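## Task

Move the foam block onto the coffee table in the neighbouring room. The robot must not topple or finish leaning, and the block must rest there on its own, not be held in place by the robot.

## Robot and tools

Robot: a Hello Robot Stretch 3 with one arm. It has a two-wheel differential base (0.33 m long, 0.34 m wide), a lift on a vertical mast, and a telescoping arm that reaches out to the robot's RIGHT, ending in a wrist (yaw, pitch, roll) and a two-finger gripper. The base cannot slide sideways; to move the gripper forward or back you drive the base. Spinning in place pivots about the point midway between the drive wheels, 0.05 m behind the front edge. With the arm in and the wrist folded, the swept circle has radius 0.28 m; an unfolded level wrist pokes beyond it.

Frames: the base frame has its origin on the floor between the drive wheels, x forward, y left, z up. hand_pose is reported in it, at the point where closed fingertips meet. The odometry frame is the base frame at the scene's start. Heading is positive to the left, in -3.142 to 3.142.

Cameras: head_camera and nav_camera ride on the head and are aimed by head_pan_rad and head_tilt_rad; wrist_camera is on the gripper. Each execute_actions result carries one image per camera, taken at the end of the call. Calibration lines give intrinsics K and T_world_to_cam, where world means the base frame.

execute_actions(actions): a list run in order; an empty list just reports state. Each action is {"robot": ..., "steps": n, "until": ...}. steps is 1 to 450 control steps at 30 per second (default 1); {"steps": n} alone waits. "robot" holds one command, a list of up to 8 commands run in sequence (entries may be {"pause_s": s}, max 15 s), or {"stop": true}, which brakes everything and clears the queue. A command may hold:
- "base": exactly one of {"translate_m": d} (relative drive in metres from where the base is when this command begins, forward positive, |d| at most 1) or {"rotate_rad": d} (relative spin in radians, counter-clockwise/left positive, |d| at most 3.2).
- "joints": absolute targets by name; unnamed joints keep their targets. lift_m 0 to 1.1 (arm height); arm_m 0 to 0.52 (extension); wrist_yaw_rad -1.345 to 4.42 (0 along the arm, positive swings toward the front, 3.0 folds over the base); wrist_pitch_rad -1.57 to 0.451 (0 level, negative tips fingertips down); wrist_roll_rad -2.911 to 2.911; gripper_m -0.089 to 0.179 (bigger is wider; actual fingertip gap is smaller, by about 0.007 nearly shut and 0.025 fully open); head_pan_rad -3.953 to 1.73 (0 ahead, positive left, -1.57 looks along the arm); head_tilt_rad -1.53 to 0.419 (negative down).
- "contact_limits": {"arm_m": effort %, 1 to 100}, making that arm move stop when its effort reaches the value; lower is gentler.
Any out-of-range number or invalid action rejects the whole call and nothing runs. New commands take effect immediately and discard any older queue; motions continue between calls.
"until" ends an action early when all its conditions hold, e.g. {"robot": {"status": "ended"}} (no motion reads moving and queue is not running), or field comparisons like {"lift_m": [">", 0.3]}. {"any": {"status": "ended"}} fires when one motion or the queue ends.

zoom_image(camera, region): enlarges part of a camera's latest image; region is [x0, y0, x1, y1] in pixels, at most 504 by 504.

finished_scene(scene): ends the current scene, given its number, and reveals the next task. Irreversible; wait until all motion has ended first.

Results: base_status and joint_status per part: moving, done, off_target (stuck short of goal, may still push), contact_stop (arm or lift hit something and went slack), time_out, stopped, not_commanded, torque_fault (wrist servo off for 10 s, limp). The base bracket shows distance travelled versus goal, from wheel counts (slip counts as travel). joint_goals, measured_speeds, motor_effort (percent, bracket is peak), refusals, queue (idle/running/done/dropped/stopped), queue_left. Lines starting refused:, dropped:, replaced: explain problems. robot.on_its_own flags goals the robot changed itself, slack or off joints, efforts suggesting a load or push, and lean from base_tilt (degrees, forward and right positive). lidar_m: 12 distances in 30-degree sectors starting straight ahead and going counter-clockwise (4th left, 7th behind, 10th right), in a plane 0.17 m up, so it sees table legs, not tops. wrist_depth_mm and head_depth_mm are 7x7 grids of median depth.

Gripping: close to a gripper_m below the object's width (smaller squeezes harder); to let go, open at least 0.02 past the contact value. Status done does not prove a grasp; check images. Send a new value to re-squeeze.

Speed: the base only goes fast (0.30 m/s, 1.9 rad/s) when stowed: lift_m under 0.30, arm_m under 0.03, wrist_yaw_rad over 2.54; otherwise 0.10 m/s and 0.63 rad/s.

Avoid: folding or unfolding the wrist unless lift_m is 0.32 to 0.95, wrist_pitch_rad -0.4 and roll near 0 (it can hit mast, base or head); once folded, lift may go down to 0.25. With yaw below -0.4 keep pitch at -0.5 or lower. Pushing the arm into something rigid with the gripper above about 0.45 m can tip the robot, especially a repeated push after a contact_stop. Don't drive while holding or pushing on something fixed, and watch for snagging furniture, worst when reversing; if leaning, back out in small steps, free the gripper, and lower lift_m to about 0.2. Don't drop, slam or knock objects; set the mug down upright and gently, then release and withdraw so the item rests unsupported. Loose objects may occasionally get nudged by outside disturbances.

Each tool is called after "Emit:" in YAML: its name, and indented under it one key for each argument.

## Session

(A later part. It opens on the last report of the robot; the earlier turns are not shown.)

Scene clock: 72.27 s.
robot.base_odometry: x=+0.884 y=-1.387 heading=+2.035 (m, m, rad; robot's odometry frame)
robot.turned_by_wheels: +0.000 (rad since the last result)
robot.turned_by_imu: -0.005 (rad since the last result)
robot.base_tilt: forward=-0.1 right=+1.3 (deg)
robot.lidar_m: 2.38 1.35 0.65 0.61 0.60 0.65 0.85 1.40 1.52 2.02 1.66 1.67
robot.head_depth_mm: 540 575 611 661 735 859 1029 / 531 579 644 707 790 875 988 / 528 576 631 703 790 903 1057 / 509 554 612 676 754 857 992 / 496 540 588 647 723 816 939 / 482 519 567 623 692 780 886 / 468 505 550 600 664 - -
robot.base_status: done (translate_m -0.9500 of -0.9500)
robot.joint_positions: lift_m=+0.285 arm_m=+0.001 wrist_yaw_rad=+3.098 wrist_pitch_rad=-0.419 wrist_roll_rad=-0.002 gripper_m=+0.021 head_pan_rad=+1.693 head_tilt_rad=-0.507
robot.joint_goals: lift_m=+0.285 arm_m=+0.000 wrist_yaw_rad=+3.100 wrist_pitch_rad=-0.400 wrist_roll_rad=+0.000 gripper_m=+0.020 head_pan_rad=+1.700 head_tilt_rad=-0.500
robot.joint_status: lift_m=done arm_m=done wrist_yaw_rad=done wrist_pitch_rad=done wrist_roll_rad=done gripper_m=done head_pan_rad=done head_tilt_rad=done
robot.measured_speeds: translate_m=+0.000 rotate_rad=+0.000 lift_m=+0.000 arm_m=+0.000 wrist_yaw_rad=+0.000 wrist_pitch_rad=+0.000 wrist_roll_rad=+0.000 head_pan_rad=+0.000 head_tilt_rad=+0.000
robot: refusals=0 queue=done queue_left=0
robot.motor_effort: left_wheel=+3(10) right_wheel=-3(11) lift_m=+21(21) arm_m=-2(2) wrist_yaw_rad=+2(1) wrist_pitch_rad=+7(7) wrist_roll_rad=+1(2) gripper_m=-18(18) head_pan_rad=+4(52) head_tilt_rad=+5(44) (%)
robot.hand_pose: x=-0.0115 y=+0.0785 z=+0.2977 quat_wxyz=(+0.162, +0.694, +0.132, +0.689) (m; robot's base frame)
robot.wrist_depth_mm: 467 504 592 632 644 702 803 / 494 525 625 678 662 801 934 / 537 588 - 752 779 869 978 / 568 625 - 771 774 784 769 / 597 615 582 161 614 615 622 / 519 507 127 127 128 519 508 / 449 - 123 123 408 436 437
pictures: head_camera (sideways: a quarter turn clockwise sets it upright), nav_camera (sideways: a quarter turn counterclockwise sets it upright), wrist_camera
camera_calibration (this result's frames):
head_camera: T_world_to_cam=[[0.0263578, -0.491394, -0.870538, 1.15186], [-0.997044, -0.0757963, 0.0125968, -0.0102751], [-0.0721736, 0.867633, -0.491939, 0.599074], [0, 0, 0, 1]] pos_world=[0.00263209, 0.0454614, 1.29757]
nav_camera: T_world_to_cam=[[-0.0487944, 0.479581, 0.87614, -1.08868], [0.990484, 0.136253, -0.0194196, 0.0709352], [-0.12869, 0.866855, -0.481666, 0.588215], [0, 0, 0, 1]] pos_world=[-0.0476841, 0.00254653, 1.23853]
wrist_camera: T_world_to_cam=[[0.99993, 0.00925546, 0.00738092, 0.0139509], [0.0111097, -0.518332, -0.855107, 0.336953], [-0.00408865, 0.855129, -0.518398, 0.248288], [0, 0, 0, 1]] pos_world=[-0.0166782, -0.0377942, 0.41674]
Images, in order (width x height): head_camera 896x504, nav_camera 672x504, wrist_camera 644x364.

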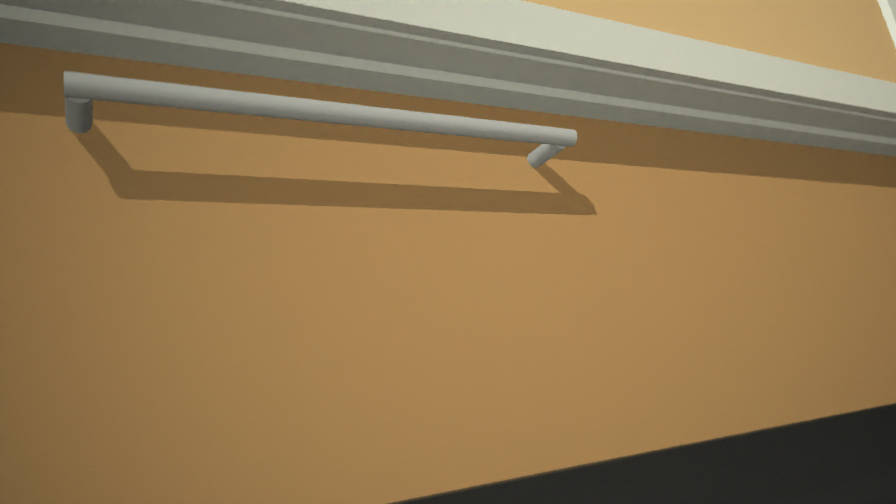

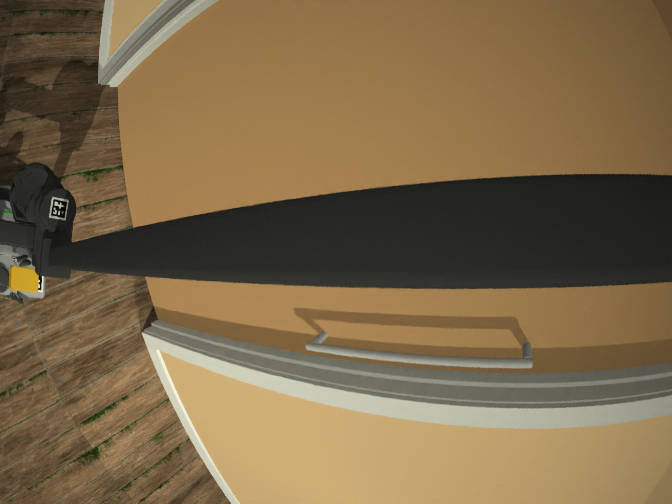

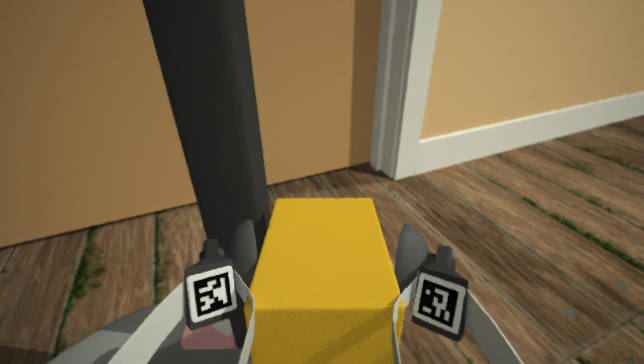

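Emit:
execute_actions:
  actions:
    - {"robot":[{"base":{"rotate_rad":1.83},"joints":{"head_pan_rad":0.0,"head_tilt_rad":-1.1}},{"base":{"translate_m":0.49},"joints":{"lift_m":0.295}}],"steps":300,"until":{"robot":{"status":"ended"}}}

Scene clock: 81.13 s.
robot.base_odometry: x=+0.517 y=-1.711 heading=-2.418 (m, m, rad; robot's odometry frame)
robot.turned_by_wheels: +1.830 (rad since the last result)
robot.turned_by_imu: +1.836 (rad since the last result)
robot.base_tilt: forward=-0.2 right=+1.3 (deg)
robot.lidar_m: - - 0.15 0.31 1.48 1.84 2.47 2.08 2.49 0.33 0.20 0.15
robot.head_depth_mm: - - - - 366 803 1111 / - - - - 345 934 1099 / - - - - 338 768 - / - - - - 323 648 - / - - - - 308 561 824 / - - - - - 496 1107 / - - - - - 442 1083
robot.base_status: done (translate_m +0.4900 of +0.4900)
robot.joint_positions: lift_m=+0.295 arm_m=+0.001 wrist_yaw_rad=+3.098 wrist_pitch_rad=-0.419 wrist_roll_rad=-0.002 gripper_m=+0.021 head_pan_rad=+0.007 head_tilt_rad=-1.087
robot.joint_goals: lift_m=+0.295 arm_m=+0.000 wrist_yaw_rad=+3.100 wrist_pitch_rad=-0.400 wrist_roll_rad=+0.000 gripper_m=+0.020 head_pan_rad=+0.000 head_tilt_rad=-1.100
robot.joint_status: lift_m=done arm_m=done wrist_yaw_rad=done wrist_pitch_rad=done wrist_roll_rad=done gripper_m=done head_pan_rad=done head_tilt_rad=done
robot.measured_speeds: translate_m=+0.000 rotate_rad=+0.000 lift_m=+0.000 arm_m=+0.000 wrist_yaw_rad=+0.000 wrist_pitch_rad=+0.000 wrist_roll_rad=+0.000 head_pan_rad=+0.000 head_tilt_rad=+0.000
robot: refusals=0 queue=done queue_left=0
robot.motor_effort: left_wheel=-4(11) right_wheel=+3(13) lift_m=+31(32) arm_m=-2(3) wrist_yaw_rad=+0(1) wrist_pitch_rad=+7(7) wrist_roll_rad=+1(1) gripper_m=-18(18) head_pan_rad=-5(53) head_tilt_rad=-6(39) (%)
robot.hand_pose: x=-0.0115 y=+0.0785 z=+0.3072 quat_wxyz=(+0.162, +0.694, +0.132, +0.689) (m; robot's base frame)
robot.wrist_depth_mm: - - - 639 300 185 133 / - - - 707 310 188 135 / - - - 779 321 193 138 / 831 805 - 763 334 198 140 / 646 651 605 161 292 202 142 / 528 525 127 127 126 204 144 / 455 - 123 124 285 198 145
pictures: head_camera (sideways: a quarter turn clockwise sets it upright), nav_camera (sideways: a quarter turn counterclockwise sets it upright), wrist_camera
camera_calibration (this result's frames):
head_camera: T_world_to_cam=[[-0.88799, 0.0275166, -0.459039, 0.621193], [0.0385808, 0.999147, -0.0147401, 0.0189963], [0.458242, -0.0307991, -0.888294, 1.11131], [0, 0, 0, 1]] pos_world=[0.0416305, -0.0018457, 1.2726]
nav_camera: T_world_to_cam=[[0.883374, -0.00384037, 0.468654, -0.563338], [0.00854283, -0.999668, -0.0242943, 0.0832544], [0.468592, 0.0254646, -0.883048, 1.1066], [0, 0, 0, 1]] pos_world=[-0.0216151, 0.0528843, 1.24321]
wrist_camera: T_world_to_cam=[[0.999928, 0.00941164, 0.00738067, 0.0139034], [0.0111908, -0.518402, -0.855064, 0.345089], [-0.0042214, 0.855085, -0.51847, 0.253258], [0, 0, 0, 1]] pos_world=[-0.0166951, -0.0377936, 0.426278]
Images, in order (width x height): head_camera 896x504, nav_camera 672x504, wrist_camera 644x364.

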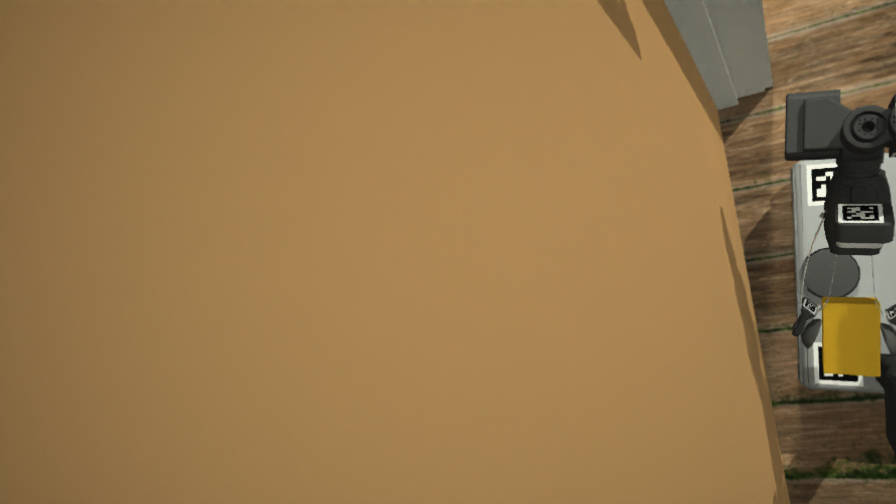

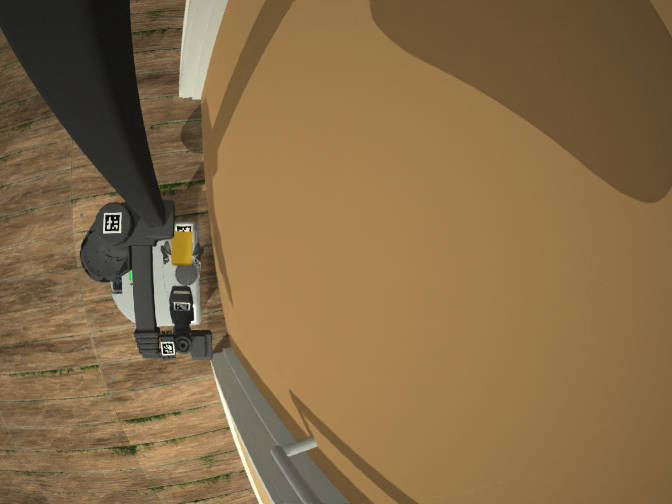

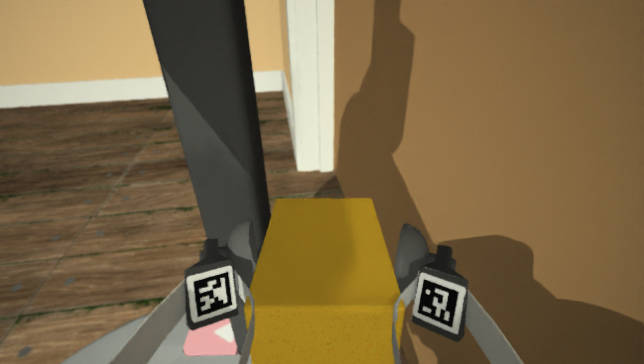

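Emit:
execute_actions:
  actions:
    - {"robot":{"joints":{"head_pan_rad":1.5,"head_tilt_rad":-0.9,"lift_m":0.31,"wrist_yaw_rad":3.14}},"steps":100,"until":{"robot":{"head_pan_rad":[">",1.0],"lift_m":[">",0.302]}}}
    - {"robot":{"base":{"translate_m":0.12}},"steps":150,"until":{"robot":{"status":"ended"}}}

Scene clock: 89.50 s.
robot.base_odometry: x=+0.427 y=-1.790 heading=-2.418 (m, m, rad; robot's odometry frame)
robot.turned_by_wheels: +0.000 (rad since the last result)
robot.turned_by_imu: +0.010 (rad since the last result)
robot.base_tilt: forward=-0.2 right=+1.2 (deg)
robot.lidar_m: - - 0.15 0.22 1.50 1.88 2.59 2.20 2.47 0.30 0.24 0.15
robot.head_depth_mm: - - - - - - - / - - - - - - 319 / - - - - 312 361 474 / - - 303 346 438 615 953 / 297 328 408 558 874 1230 1153 / 382 508 748 1002 1325 1256 - / 576 682 834 1587 1433 - -
robot.base_status: done (translate_m +0.1200 of +0.1200)
robot.joint_positions: lift_m=+0.310 arm_m=+0.001 wrist_yaw_rad=+3.134 wrist_pitch_rad=-0.420 wrist_roll_rad=-0.002 gripper_m=+0.021 head_pan_rad=+1.494 head_tilt_rad=-0.900
robot.joint_goals: lift_m=+0.310 arm_m=+0.000 wrist_yaw_rad=+3.140 wrist_pitch_rad=-0.400 wrist_roll_rad=+0.000 gripper_m=+0.020 head_pan_rad=+1.500 head_tilt_rad=-0.900
robot.joint_status: lift_m=done arm_m=done wrist_yaw_rad=done wrist_pitch_rad=done wrist_roll_rad=done gripper_m=done head_pan_rad=done head_tilt_rad=done
robot.measured_speeds: translate_m=+0.000 rotate_rad=+0.000 lift_m=+0.000 arm_m=+0.000 wrist_yaw_rad=+0.000 wrist_pitch_rad=+0.000 wrist_roll_rad=+0.000 head_pan_rad=+0.000 head_tilt_rad=+0.000
robot: refusals=0 queue=done queue_left=0
robot.motor_effort: left_wheel=-1(100) right_wheel=+1(11) lift_m=+29(31) arm_m=-1(2) wrist_yaw_rad=+3(4) wrist_pitch_rad=+7(8) wrist_roll_rad=+1(2) gripper_m=-17(18) head_pan_rad=+4(53) head_tilt_rad=+0(17) (%)
robot.hand_pose: x=-0.0196 y=+0.0787 z=+0.3220 quat_wxyz=(+0.150, +0.691, +0.145, +0.692) (m; robot's base frame)
robot.wrist_depth_mm: - - - 471 242 162 122 / - - - 520 253 168 125 / - - - 562 265 172 127 / 836 836 839 626 280 178 131 / 655 664 654 171 256 184 134 / 540 542 - 128 128 188 137 / 460 486 - 122 125 184 140
pictures: head_camera (sideways: a quarter turn clockwise sets it upright), nav_camera (sideways: a quarter turn counterclockwise sets it upright), wrist_camera
camera_calibration (this result's frames):
head_camera: T_world_to_cam=[[-0.0939193, -0.782105, -0.616029, 0.820863], [-0.992275, 0.123909, -0.00603194, 0.01395], [0.0810489, 0.610703, -0.787701, 0.982856], [0, 0, 0, 1]] pos_world=[0.0112777, 0.0400388, 1.27996]
nav_camera: T_world_to_cam=[[0.0698089, 0.77778, 0.624648, -0.761596], [0.997228, -0.0705792, -0.0235658, 0.0762808], [0.0257582, 0.624562, -0.78055, 0.97606], [0, 0, 0, 1]] pos_world=[-0.0480447, -0.0118722, 1.23939]
wrist_camera: T_world_to_cam=[[0.998938, 0.0454905, 0.00732292, 0.019046], [0.0298718, -0.518387, -0.854624, 0.358172], [-0.0350812, 0.853935, -0.519196, 0.26052], [0, 0, 0, 1]] pos_world=[-0.0205857, -0.037662, 0.441224]
Images, in order (width x height): head_camera 896x504, nav_camera 672x504, wrist_camera 644x364.

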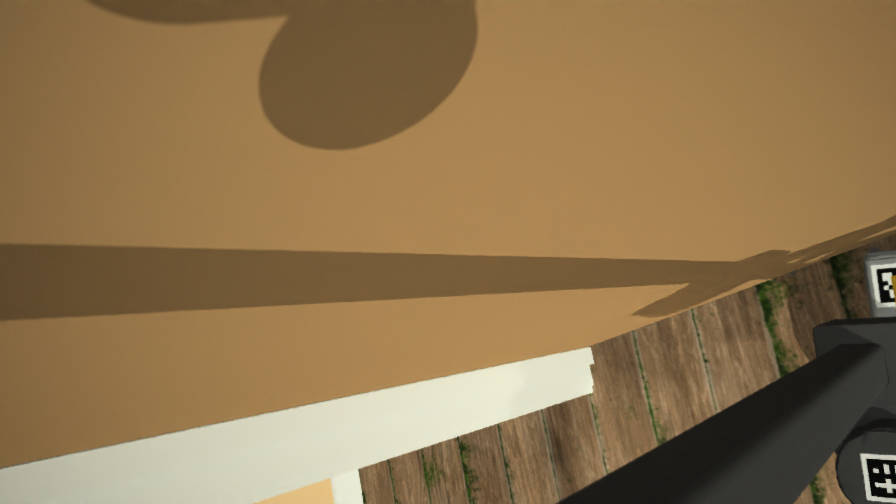

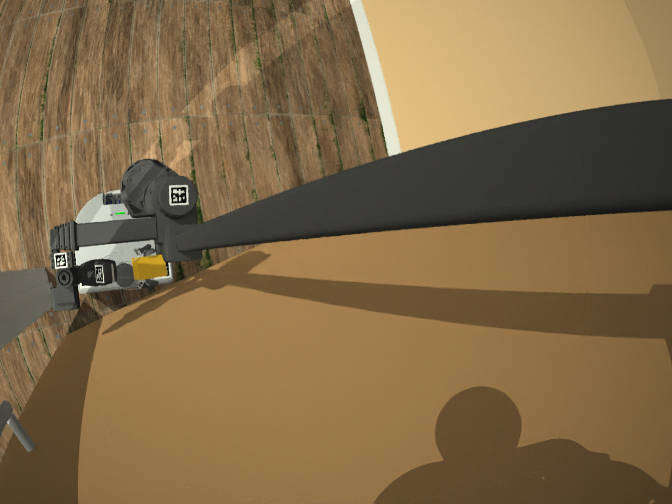

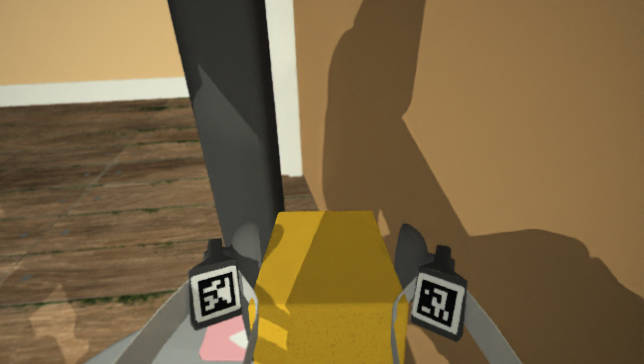

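Emit:
execute_actions:
  actions:
    - {"robot":[{"base":{"rotate_rad":0.15},"joints":{"wrist_yaw_rad":3.09}},{"base":{"translate_m":0.22},"joints":{"head_pan_rad":-0.9,"head_tilt_rad":-0.5}}],"steps":300,"until":{"robot":{"status":"ended"}}}

Scene clock: 101.60 s.
robot.base_odometry: x=+0.285 y=-1.959 heading=-2.268 (m, m, rad; robot's odometry frame)
robot.turned_by_wheels: +0.150 (rad since the last result)
robot.turned_by_imu: +0.159 (rad since the last result)
robot.base_tilt: forward=-0.1 right=+1.4 (deg)
robot.lidar_m: 0.15 - 0.15 0.20 0.69 2.15 2.41 0.44 0.36 0.77 1.73 0.17
robot.head_depth_mm: 2024 2163 2312 2068 1962 1597 1313 / 2132 2294 2440 2164 1993 1577 1306 / 2256 2458 2556 2347 2002 1582 1311 / 2459 2701 2876 2434 2019 1574 1277 / 2317 - - 2566 1994 1549 452 / 2174 2361 2495 314 323 339 358 / - - - - - - 293
robot.base_status: done (translate_m +0.2200 of +0.2200)
robot.joint_positions: lift_m=+0.310 arm_m=+0.001 wrist_yaw_rad=+3.092 wrist_pitch_rad=-0.420 wrist_roll_rad=-0.002 gripper_m=+0.021 head_pan_rad=-0.893 head_tilt_rad=-0.504
robot.joint_goals: lift_m=+0.310 arm_m=+0.000 wrist_yaw_rad=+3.090 wrist_pitch_rad=-0.400 wrist_roll_rad=+0.000 gripper_m=+0.020 head_pan_rad=-0.900 head_tilt_rad=-0.500
robot.joint_status: lift_m=done arm_m=done wrist_yaw_rad=done wrist_pitch_rad=done wrist_roll_rad=done gripper_m=done head_pan_rad=done head_tilt_rad=done
robot.measured_speeds: translate_m=+0.000 rotate_rad=+0.000 lift_m=+0.000 arm_m=+0.000 wrist_yaw_rad=+0.000 wrist_pitch_rad=+0.000 wrist_roll_rad=+0.000 head_pan_rad=+0.000 head_tilt_rad=+0.000
robot: refusals=0 queue=done queue_left=0
robot.motor_effort: left_wheel=-1(79) right_wheel=+1(18) lift_m=+29(30) arm_m=-2(2) wrist_yaw_rad=-1(4) wrist_pitch_rad=+8(8) wrist_roll_rad=+1(1) gripper_m=-18(16) head_pan_rad=-5(50) head_tilt_rad=+2(29) (%)
robot.hand_pose: x=-0.0101 y=+0.0783 z=+0.3220 quat_wxyz=(+0.165, +0.694, +0.131, +0.689) (m; robot's base frame)
robot.wrist_depth_mm: - - 460 304 203 150 120 / - - 509 328 212 157 125 / - - - 366 226 165 129 / 827 858 - 408 242 172 134 / 665 670 652 171 232 181 138 / 548 554 - 128 124 188 144 / 468 483 - 122 125 188 150
pictures: head_camera (sideways: a quarter turn clockwise sets it upright), nav_camera (sideways: a quarter turn counterclockwise sets it upright), wrist_camera
camera_calibration (this result's frames):
head_camera: T_world_to_cam=[[-0.279912, 0.40129, -0.872133, 1.15581], [0.806905, 0.590544, 0.0127469, -0.0214748], [0.520148, -0.70016, -0.489103, 0.59177], [0, 0, 0, 1]] pos_world=[0.0330439, -0.0367975, 1.29773]
nav_camera: T_world_to_cam=[[0.292725, -0.379402, 0.877705, -1.0928], [-0.769417, -0.638453, -0.0193717, 0.0816083], [0.567723, -0.66965, -0.47881, 0.58025], [0, 0, 0, 1]] pos_world=[0.0532595, 0.0260574, 1.23857]
wrist_camera: T_world_to_cam=[[0.999969, 0.0028607, 0.00730703, 0.0128721], [0.00772984, -0.519451, -0.854465, 0.357501], [0.00135128, 0.854496, -0.519457, 0.261511], [0, 0, 0, 1]] pos_world=[-0.0159885, -0.0377926, 0.441222]
Images, in order (width x height): head_camera 896x504, nav_camera 672x504, wrist_camera 644x364.

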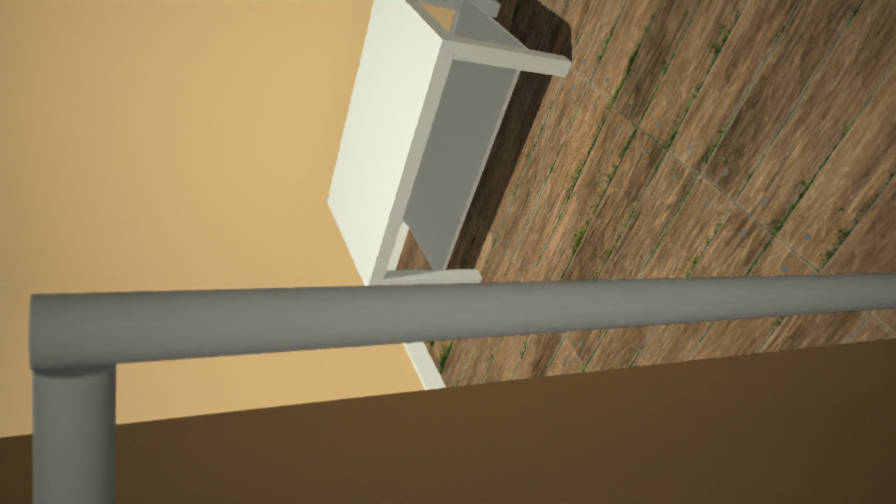

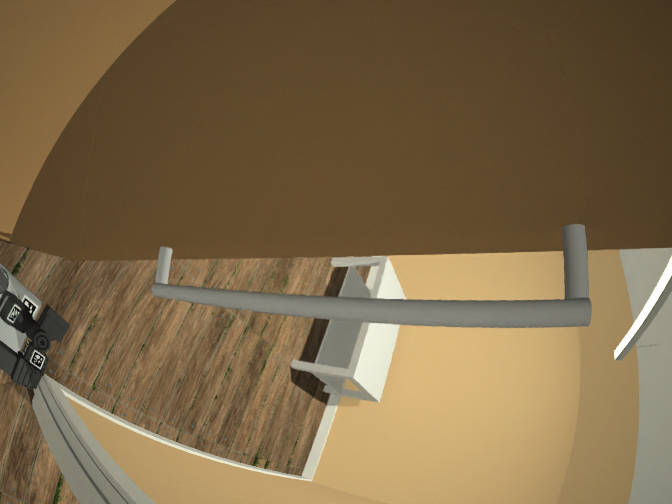

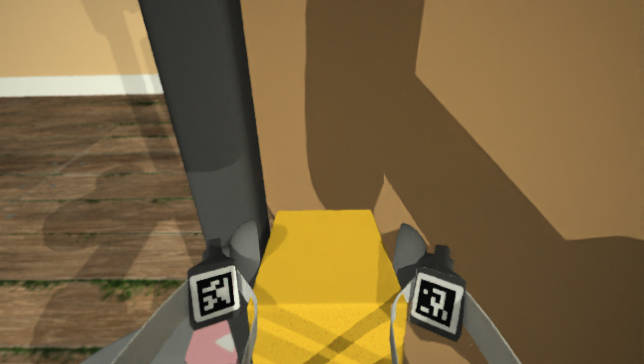

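Emit:
execute_actions:
  actions:
    - {"robot":[{"base":{"rotate_rad":0.25},"joints":{"head_pan_rad":-0.2,"head_tilt_rad":-1.3}},{"base":{"translate_m":0.30}},{"base":{"translate_m":-0.13},"joints":{"lift_m":0.29}}],"steps":400,"until":{"robot":{"status":"ended"}}}

Scene clock: 117.83 s.
robot.base_odometry: x=+0.212 y=-2.112 heading=-2.018 (m, m, rad; robot's odometry frame)
robot.turned_by_wheels: +0.250 (rad since the last result)
robot.turned_by_imu: +0.258 (rad since the last result)
robot.base_tilt: forward=-0.1 right=+1.3 (deg)
robot.lidar_m: 0.26 0.25 0.25 0.33 0.75 2.97 2.58 0.49 0.71 1.73 2.04 0.38
robot.head_depth_mm: 1640 1511 1418 1340 1263 1196 1137 / 1612 1500 1409 1333 1259 1197 1138 / 362 1477 1391 1324 1265 - 1123 / 405 489 763 1300 1253 - - / 352 441 591 891 1241 896 - / 313 381 485 674 1102 1187 - / 293 335 413 539 782 1160 1122
robot.base_status: done (translate_m -0.1300 of -0.1300)
robot.joint_positions: lift_m=+0.290 arm_m=+0.001 wrist_yaw_rad=+3.091 wrist_pitch_rad=-0.420 wrist_roll_rad=-0.002 gripper_m=+0.021 head_pan_rad=-0.204 head_tilt_rad=-1.287
robot.joint_goals: lift_m=+0.290 arm_m=+0.000 wrist_yaw_rad=+3.090 wrist_pitch_rad=-0.400 wrist_roll_rad=+0.000 gripper_m=+0.020 head_pan_rad=-0.200 head_tilt_rad=-1.300
robot.joint_status: lift_m=done arm_m=done wrist_yaw_rad=done wrist_pitch_rad=done wrist_roll_rad=done gripper_m=done head_pan_rad=done head_tilt_rad=done
robot.measured_speeds: translate_m=+0.000 rotate_rad=+0.000 lift_m=+0.000 arm_m=+0.000 wrist_yaw_rad=+0.000 wrist_pitch_rad=+0.000 wrist_roll_rad=+0.000 head_pan_rad=+0.000 head_tilt_rad=+0.000
robot: refusals=0 queue=done queue_left=0
robot.motor_effort: left_wheel=-1(96) right_wheel=+1(12) lift_m=+21(29) arm_m=-3(2) wrist_yaw_rad=-1(1) wrist_pitch_rad=+8(8) wrist_roll_rad=+2(1) gripper_m=-17(17) head_pan_rad=+3(50) head_tilt_rad=-8(44) (%)
robot.hand_pose: x=-0.0100 y=+0.0783 z=+0.3023 quat_wxyz=(+0.165, +0.694, +0.131, +0.689) (m; robot's base frame)
robot.wrist_depth_mm: - - 566 424 315 246 203 / - - 629 474 335 260 212 / - - - 519 355 271 221 / 816 791 - 564 384 286 230 / 632 624 627 172 378 305 240 / 519 530 - 127 124 319 252 / 447 - - 122 126 324 267
pictures: head_camera (sideways: a quarter turn clockwise sets it upright), nav_camera (sideways: a quarter turn counterclockwise sets it upright), wrist_camera
camera_calibration (this result's frames):
head_camera: T_world_to_cam=[[-0.934294, 0.228024, -0.274042, 0.380535], [0.243524, 0.969611, -0.0234581, 0.0290911], [0.260365, -0.0886526, -0.961432, 1.2075], [0, 0, 0, 1]] pos_world=[0.034057, -0.00793036, 1.26589]
nav_camera: T_world_to_cam=[[0.936698, -0.204311, 0.284349, -0.323621], [-0.206045, -0.978245, -0.0241381, 0.0843538], [0.283094, -0.0359785, -0.958417, 1.20561], [0, 0, 0, 1]] pos_world=[-0.0207861, 0.0597756, 1.24954]
wrist_camera: T_world_to_cam=[[0.99997, 0.00268327, 0.00729943, 0.0129929], [0.00763094, -0.519581, -0.854387, 0.340689], [0.00150009, 0.854417, -0.519586, 0.251361], [0, 0, 0, 1]] pos_world=[-0.0159694, -0.0377861, 0.421589]
Images, in order (width x height): head_camera 896x504, nav_camera 672x504, wrist_camera 644x364.

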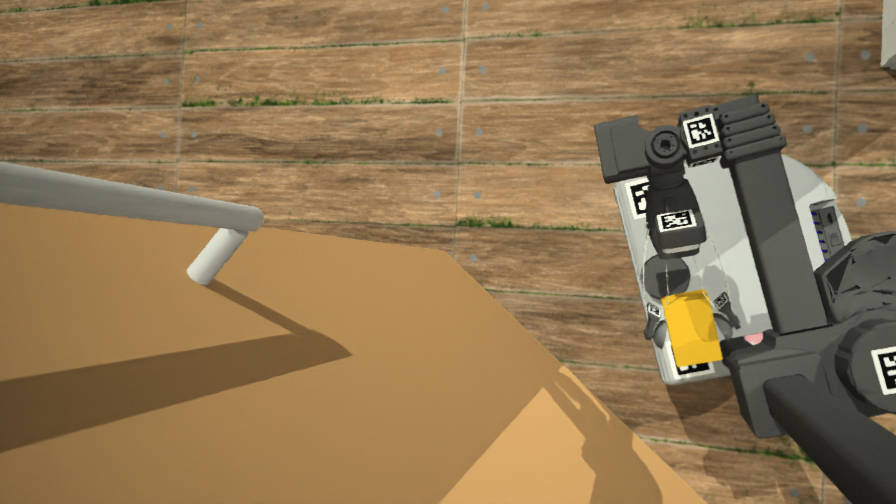

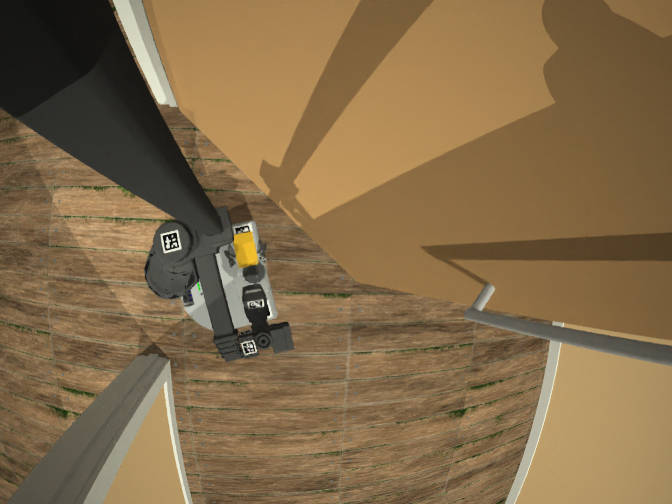

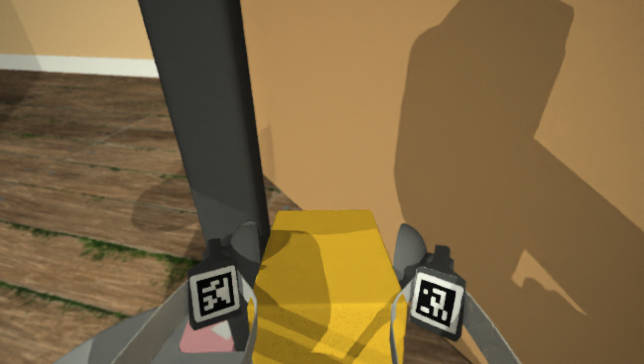

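Emit:
execute_actions:
  actions:
    - {"robot":{"base":{"rotate_rad":-1.24},"joints":{"head_pan_rad":-0.3,"head_tilt_rad":-0.7}},"steps":200,"until":{"robot":{"base_status":"done"}}}
    - {"robot":{"base":{"translate_m":1.0}},"steps":200,"until":{"robot":{"translate_m":[">",0.6]}}}
    - {"robot":{"base":{"translate_m":0.80}},"steps":200,"until":{"robot":{"base_status":"done"}}}
    - {"robot":{"base":{"rotate_rad":0.935},"joints":{"lift_m":0.55,"head_pan_rad":-1.5,"head_tilt_rad":-0.8}},"steps":200,"until":{"robot":{"lift_m":[">",0.40]}}}
    - {"robot":{"joints":{"wrist_yaw_rad":0.0}},"steps":200,"until":{"robot":{"status":"ended"}}}

Scene clock: 136.40 s.
robot.base_odometry: x=-1.180 y=-1.949 heading=-2.323 (m, m, rad; robot's odometry frame)
robot.turned_by_wheels: -0.305 (rad since the last result)
robot.turned_by_imu: -0.291 (rad since the last result)
robot.base_tilt: forward=-0.1 right=+1.3 (deg)
robot.lidar_m: 0.97 1.00 1.36 2.55 2.65 1.20 1.15 1.19 0.68 1.20 0.70 1.00
robot.head_depth_mm: 1035 1176 1329 1189 1016 1236 1149 / 1035 1185 1329 1182 1007 1258 1170 / 1039 1179 1345 1187 1015 1230 1170 / 1042 1179 1340 1179 1008 987 1149 / 1040 1190 1350 1173 1010 1263 1147 / 1045 1188 1339 1173 1008 1257 1145 / 1048 1189 1350 1172 1005 1238 1142
robot.base_status: done (rotate_rad +0.9349 of +0.9350)
robot.joint_positions: lift_m=+0.550 arm_m=+0.001 wrist_yaw_rad=+0.003 wrist_pitch_rad=-0.420 wrist_roll_rad=-0.002 gripper_m=+0.021 head_pan_rad=-1.493 head_tilt_rad=-0.790
robot.joint_goals: lift_m=+0.550 arm_m=+0.000 wrist_yaw_rad=+0.000 wrist_pitch_rad=-0.400 wrist_roll_rad=+0.000 gripper_m=+0.020 head_pan_rad=-1.500 head_tilt_rad=-0.800
robot.joint_status: lift_m=done arm_m=done wrist_yaw_rad=done wrist_pitch_rad=done wrist_roll_rad=done gripper_m=done head_pan_rad=done head_tilt_rad=done
robot.measured_speeds: translate_m=+0.000 rotate_rad=+0.000 lift_m=+0.000 arm_m=+0.000 wrist_yaw_rad=+0.000 wrist_pitch_rad=+0.000 wrist_roll_rad=+0.000 head_pan_rad=+0.000 head_tilt_rad=+0.000
robot: refusals=0 queue=done queue_left=0
robot.motor_effort: left_wheel=-4(13) right_wheel=+5(12) lift_m=+31(31) arm_m=-2(2) wrist_yaw_rad=-2(4) wrist_pitch_rad=+8(8) wrist_roll_rad=+2(1) gripper_m=-17(17) head_pan_rad=-5(50) head_tilt_rad=-6(37) (%)
robot.hand_pose: x=-0.0209 y=-0.3696 z=+0.5619 quat_wxyz=(+0.693, +0.149, -0.690, -0.147) (m; robot's base frame)
robot.wrist_depth_mm: 866 871 873 867 857 845 844 / 928 930 912 909 945 901 917 / 981 591 581 580 588 586 - / 437 436 437 436 426 436 429 / 405 406 398 170 388 392 395 / 509 651 131 128 125 664 470 / 553 674 687 121 125 595 678
pictures: head_camera (sideways: a quarter turn clockwise sets it upright), nav_camera (sideways: a quarter turn counterclockwise sets it upright), wrist_camera
camera_calibration (this result's frames):
head_camera: T_world_to_cam=[[-0.0220487, 0.714996, -0.698781, 0.928253], [0.999548, 0.0300572, -0.000784109, -0.00503176], [0.0204428, -0.698482, -0.715335, 0.889122], [0, 0, 0, 1]] pos_world=[0.00732012, -0.0425101, 1.28466]
nav_camera: T_world_to_cam=[[0.0451341, -0.706101, 0.706672, -0.868326], [-0.995998, -0.0864324, -0.0227495, 0.0873802], [0.0771428, -0.702817, -0.707176, 0.880328], [0, 0, 0, 1]] pos_world=[0.0583107, 0.0131359, 1.23816]
wrist_camera: T_world_to_cam=[[-0.998428, -0.0555717, 0.00729051, -0.040108], [-0.0350956, 0.518458, -0.854382, 0.712559], [0.0436996, -0.853295, -0.519594, 0.138651], [0, 0, 0, 1]] pos_world=[-0.0210962, -0.253351, 0.681132]
Images, in order (width x height): head_camera 896x504, nav_camera 672x504, wrist_camera 644x364.

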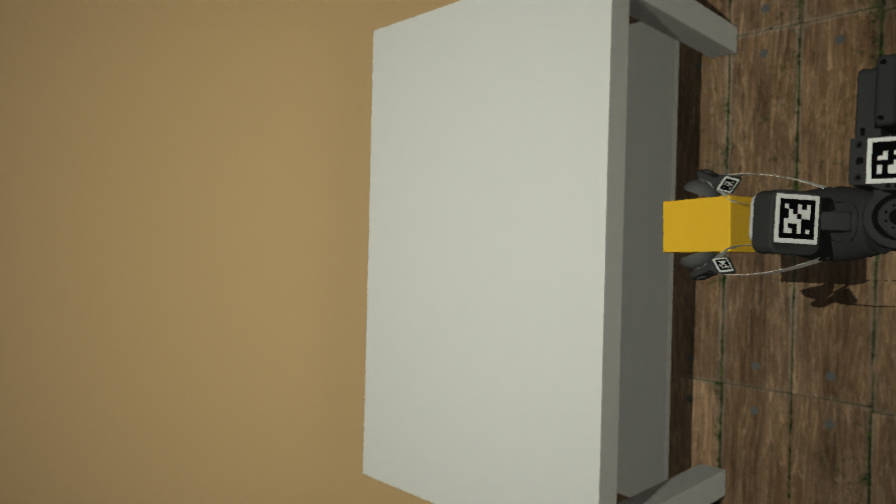

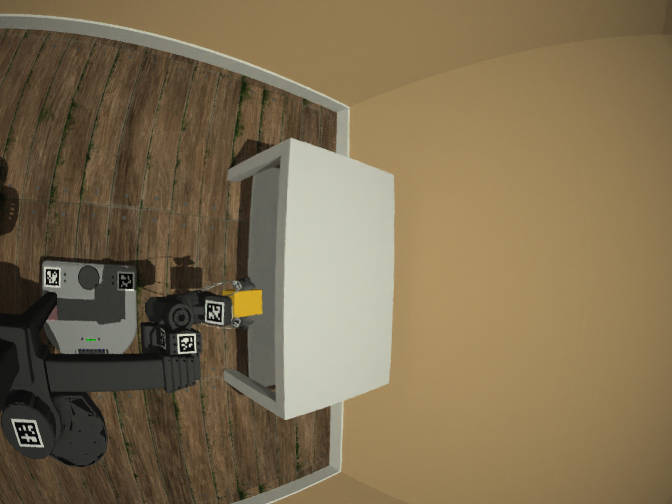

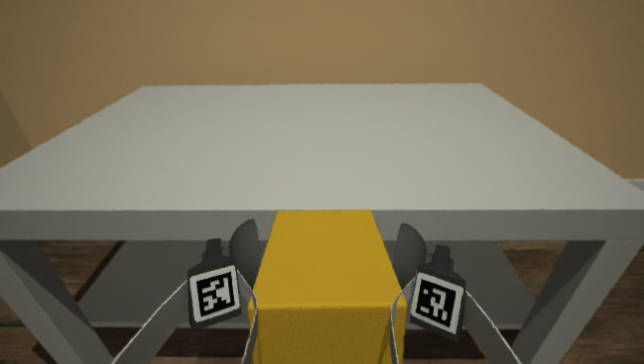

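Emit:
execute_actions:
  actions:
    - {"robot":{"joints":{"arm_m":0.38,"lift_m":0.505}},"steps":200,"until":{"robot":{"arm_m":[">",0.365]}}}
    - {"robot":{"joints":{"lift_m":0.478}},"steps":200,"until":{"robot":{"status":"ended"}}}

Scene clock: 142.50 s.
robot.base_odometry: x=-1.180 y=-1.949 heading=-2.323 (m, m, rad; robot's odometry frame)
robot.turned_by_wheels: +0.000 (rad since the last result)
robot.turned_by_imu: +0.002 (rad since the last result)
robot.base_tilt: forward=-0.3 right=+1.4 (deg)
robot.lidar_m: 0.97 1.00 1.36 2.56 2.64 1.20 1.15 1.19 0.68 1.20 0.69 1.01
robot.head_depth_mm: 1038 1176 1348 1186 1017 1234 1161 / 1037 1178 1330 1181 1016 1268 - / 1043 1179 1338 1209 1002 1254 1151 / 1037 1187 1352 1212 1008 1254 1152 / 1037 1188 1345 1175 1005 1251 1144 / 1040 1187 1349 1172 1009 1255 1140 / 1046 1191 1358 1161 1000 1225 1138
robot.base_status: done (rotate_rad +0.9349 of +0.9350)
robot.joint_positions: lift_m=+0.478 arm_m=+0.380 wrist_yaw_rad=+0.002 wrist_pitch_rad=-0.420 wrist_roll_rad=-0.002 gripper_m=+0.021 head_pan_rad=-1.493 head_tilt_rad=-0.790
robot.joint_goals: lift_m=+0.478 arm_m=+0.380 wrist_yaw_rad=+0.000 wrist_pitch_rad=-0.400 wrist_roll_rad=+0.000 gripper_m=+0.020 head_pan_rad=-1.500 head_tilt_rad=-0.800
robot.joint_status: lift_m=done arm_m=done wrist_yaw_rad=done wrist_pitch_rad=done wrist_roll_rad=done gripper_m=done head_pan_rad=done head_tilt_rad=done
robot.measured_speeds: translate_m=+0.000 rotate_rad=+0.000 lift_m=+0.000 arm_m=+0.000 wrist_yaw_rad=+0.000 wrist_pitch_rad=+0.000 wrist_roll_rad=+0.000 head_pan_rad=+0.000 head_tilt_rad=+0.000
robot: refusals=0 queue=done queue_left=0
robot.motor_effort: left_wheel=-4(4) right_wheel=+4(4) lift_m=+19(30) arm_m=+3(4) wrist_yaw_rad=-1(1) wrist_pitch_rad=+8(8) wrist_roll_rad=+1(1) gripper_m=-16(17) head_pan_rad=-4(5) head_tilt_rad=-5(5) (%)
robot.hand_pose: x=-0.0212 y=-0.7487 z=+0.4904 quat_wxyz=(+0.693, +0.148, -0.690, -0.147) (m; robot's base frame)
robot.wrist_depth_mm: 519 519 518 519 511 511 507 / 566 564 567 558 556 551 565 / 411 410 398 395 401 397 383 / 299 298 300 296 293 293 292 / 235 236 245 160 234 232 230 / 198 196 133 127 126 195 193 / 168 168 162 123 129 166 164
pictures: head_camera (sideways: a quarter turn clockwise sets it upright), nav_camera (sideways: a quarter turn counterclockwise sets it upright), wrist_camera
camera_calibration (this result's frames):
head_camera: T_world_to_cam=[[-0.0219685, 0.714998, -0.698781, 0.928253], [0.999551, 0.0299451, -0.000784109, -0.00503178], [0.0203644, -0.698485, -0.715335, 0.889122], [0, 0, 0, 1]] pos_world=[0.00731535, -0.0425103, 1.28466]
nav_camera: T_world_to_cam=[[0.0450549, -0.706106, 0.706672, -0.868326], [-0.996008, -0.0863207, -0.0227495, 0.0873802], [0.0770639, -0.702825, -0.707176, 0.880329], [0, 0, 0, 1]] pos_world=[0.0583121, 0.01313, 1.23816]
wrist_camera: T_world_to_cam=[[-0.9985, -0.0542727, 0.00729514, -0.059976], [-0.0344217, 0.518436, -0.854423, 0.848021], [0.0425897, -0.853392, -0.519527, -0.2221], [0, 0, 0, 1]] pos_world=[-0.0212365, -0.632438, 0.60962]
Images, in order (width x height): head_camera 896x504, nav_camera 672x504, wrist_camera 644x364.

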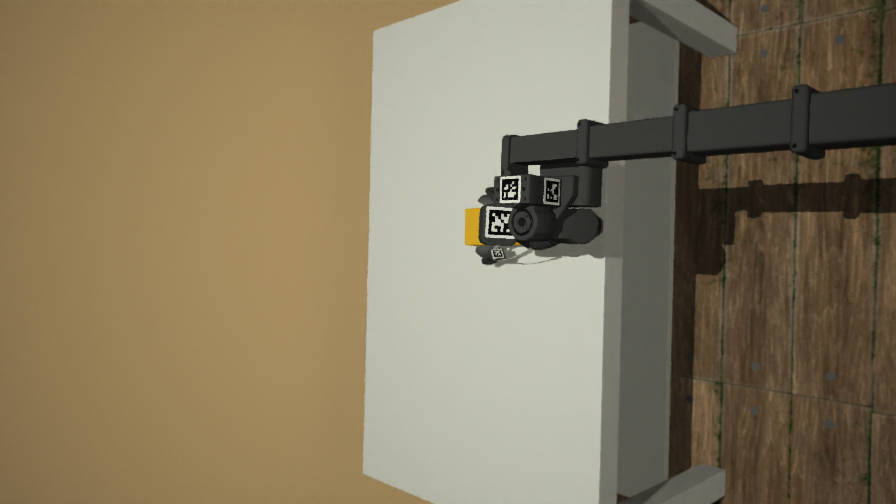

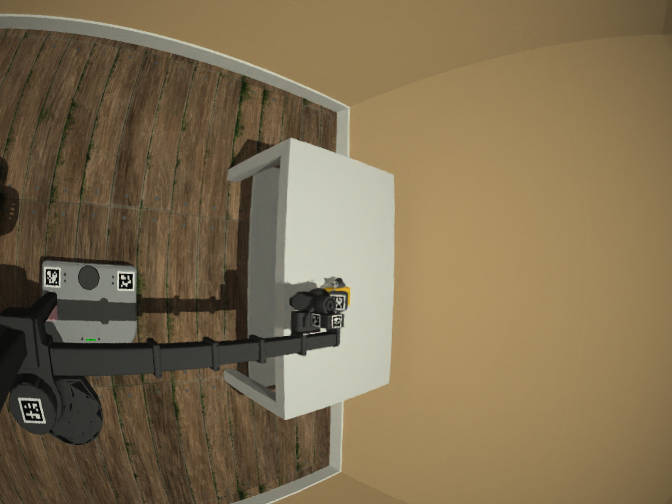

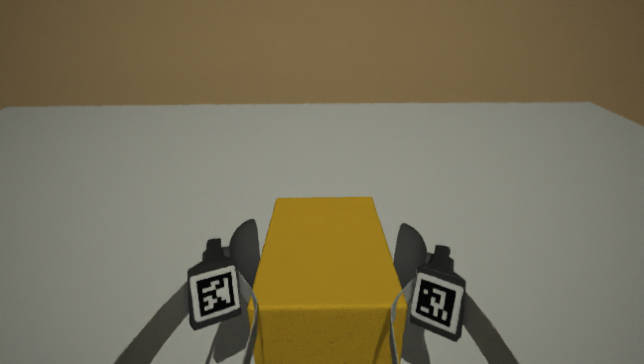

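Emit:
execute_actions:
  actions:
    - {"robot":[{"joints":{"lift_m":0.468}},{"joints":{"gripper_m":0.14}},{"joints":{"lift_m":0.55,"arm_m":0.28}}],"steps":300,"until":{"robot":{"status":"ended"}}}

Scene clock: 147.63 s.
robot.base_odometry: x=-1.180 y=-1.949 heading=-2.323 (m, m, rad; robot's odometry frame)
robot.turned_by_wheels: +0.000 (rad since the last result)
robot.turned_by_imu: +0.001 (rad since the last result)
robot.base_tilt: forward=-0.2 right=+1.3 (deg)
robot.lidar_m: 0.97 1.00 1.36 2.56 2.64 1.20 1.15 1.19 0.68 1.20 0.70 1.01
robot.head_depth_mm: 1030 1173 1326 1174 1015 1234 1158 / 1033 1176 1334 1176 1014 1250 - / 1034 1180 1341 1183 - 1254 1148 / 1040 1180 1338 1174 1010 1261 1149 / 1043 1184 1349 1173 1010 1245 1143 / 1038 1191 1358 1167 1007 1257 1154 / 1043 1191 1362 1165 1003 1228 1140
robot.base_status: done (rotate_rad +0.9349 of +0.9350)
robot.joint_positions: lift_m=+0.550 arm_m=+0.280 wrist_yaw_rad=+0.002 wrist_pitch_rad=-0.419 wrist_roll_rad=-0.002 gripper_m=+0.140 head_pan_rad=-1.493 head_tilt_rad=-0.790
robot.joint_goals: lift_m=+0.550 arm_m=+0.280 wrist_yaw_rad=+0.000 wrist_pitch_rad=-0.400 wrist_roll_rad=+0.000 gripper_m=+0.140 head_pan_rad=-1.500 head_tilt_rad=-0.800
robot.joint_status: lift_m=done arm_m=done wrist_yaw_rad=done wrist_pitch_rad=done wrist_roll_rad=done gripper_m=done head_pan_rad=done head_tilt_rad=done
robot.measured_speeds: translate_m=+0.000 rotate_rad=+0.000 lift_m=+0.000 arm_m=+0.000 wrist_yaw_rad=+0.000 wrist_pitch_rad=+0.000 wrist_roll_rad=+0.000 head_pan_rad=+0.000 head_tilt_rad=+0.000
robot: refusals=0 queue=done queue_left=0
robot.motor_effort: left_wheel=-4(4) right_wheel=+3(3) lift_m=+30(32) arm_m=-3(3) wrist_yaw_rad=-2(1) wrist_pitch_rad=+7(8) wrist_roll_rad=+2(2) gripper_m=+0(80) head_pan_rad=-5(4) head_tilt_rad=-5(5) (%)
robot.hand_pose: x=-0.0212 y=-0.6496 z=+0.5622 quat_wxyz=(+0.693, +0.148, -0.690, -0.147) (m; robot's base frame)
robot.wrist_depth_mm: 602 599 602 615 603 592 585 / 655 666 659 669 667 665 653 / 702 590 585 572 582 581 706 / 437 434 434 438 428 435 425 / 350 357 345 289 344 350 334 / 287 - 284 261 284 - 281 / 252 238 243 242 242 233 240
pictures: head_camera (sideways: a quarter turn clockwise sets it upright), nav_camera (sideways: a quarter turn counterclockwise sets it upright), wrist_camera
camera_calibration (this result's frames):
head_camera: T_world_to_cam=[[-0.0219685, 0.714998, -0.698781, 0.928253], [0.999551, 0.0299452, -0.000784104, -0.00503178], [0.0203645, -0.698485, -0.715335, 0.889122], [0, 0, 0, 1]] pos_world=[0.00731535, -0.0425103, 1.28466]
nav_camera: T_world_to_cam=[[0.045055, -0.706106, 0.706672, -0.868326], [-0.996008, -0.0863208, -0.0227495, 0.0873802], [0.077064, -0.702825, -0.707176, 0.880328], [0, 0, 0, 1]] pos_world=[0.0583121, 0.01313, 1.23816]
wrist_camera: T_world_to_cam=[[-0.9985, -0.0542625, 0.00736845, -0.0551551], [-0.0344196, 0.517241, -0.855147, 0.857662], [0.0425911, -0.854118, -0.518333, -0.101326], [0, 0, 0, 1]] pos_world=[-0.0212364, -0.533156, 0.681313]
Images, in order (width x height): head_camera 896x504, nav_camera 672x504, wrist_camera 644x364.

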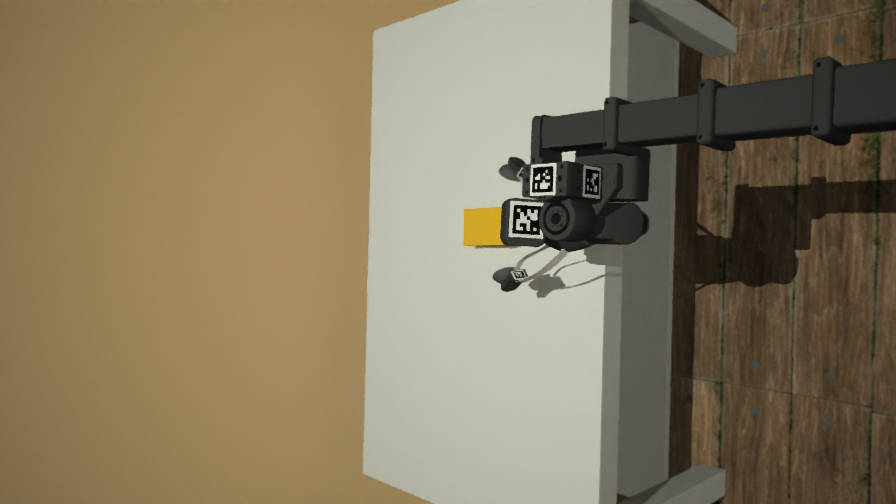

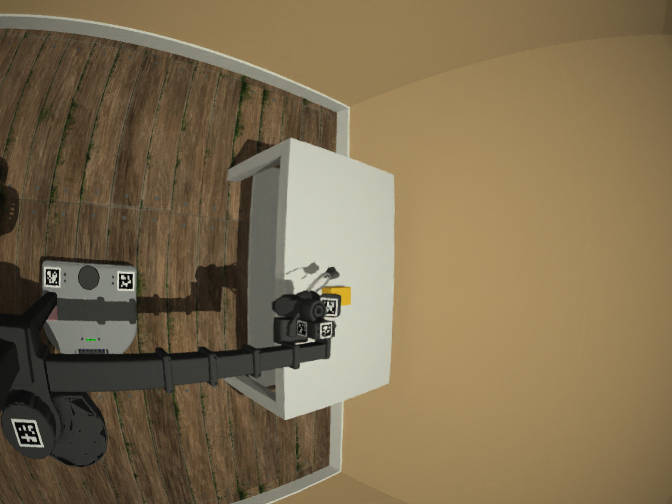

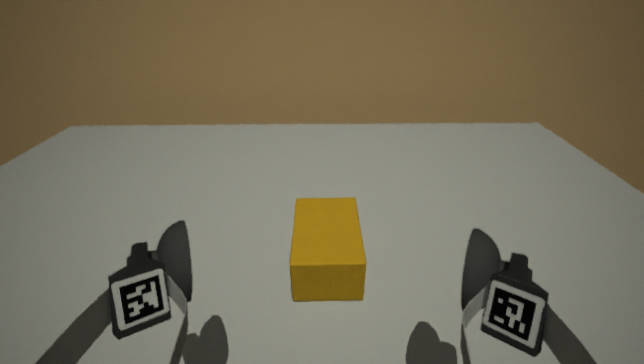

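Emit:
finished_scene:
  scene: 1

The scene is finished: the task was done.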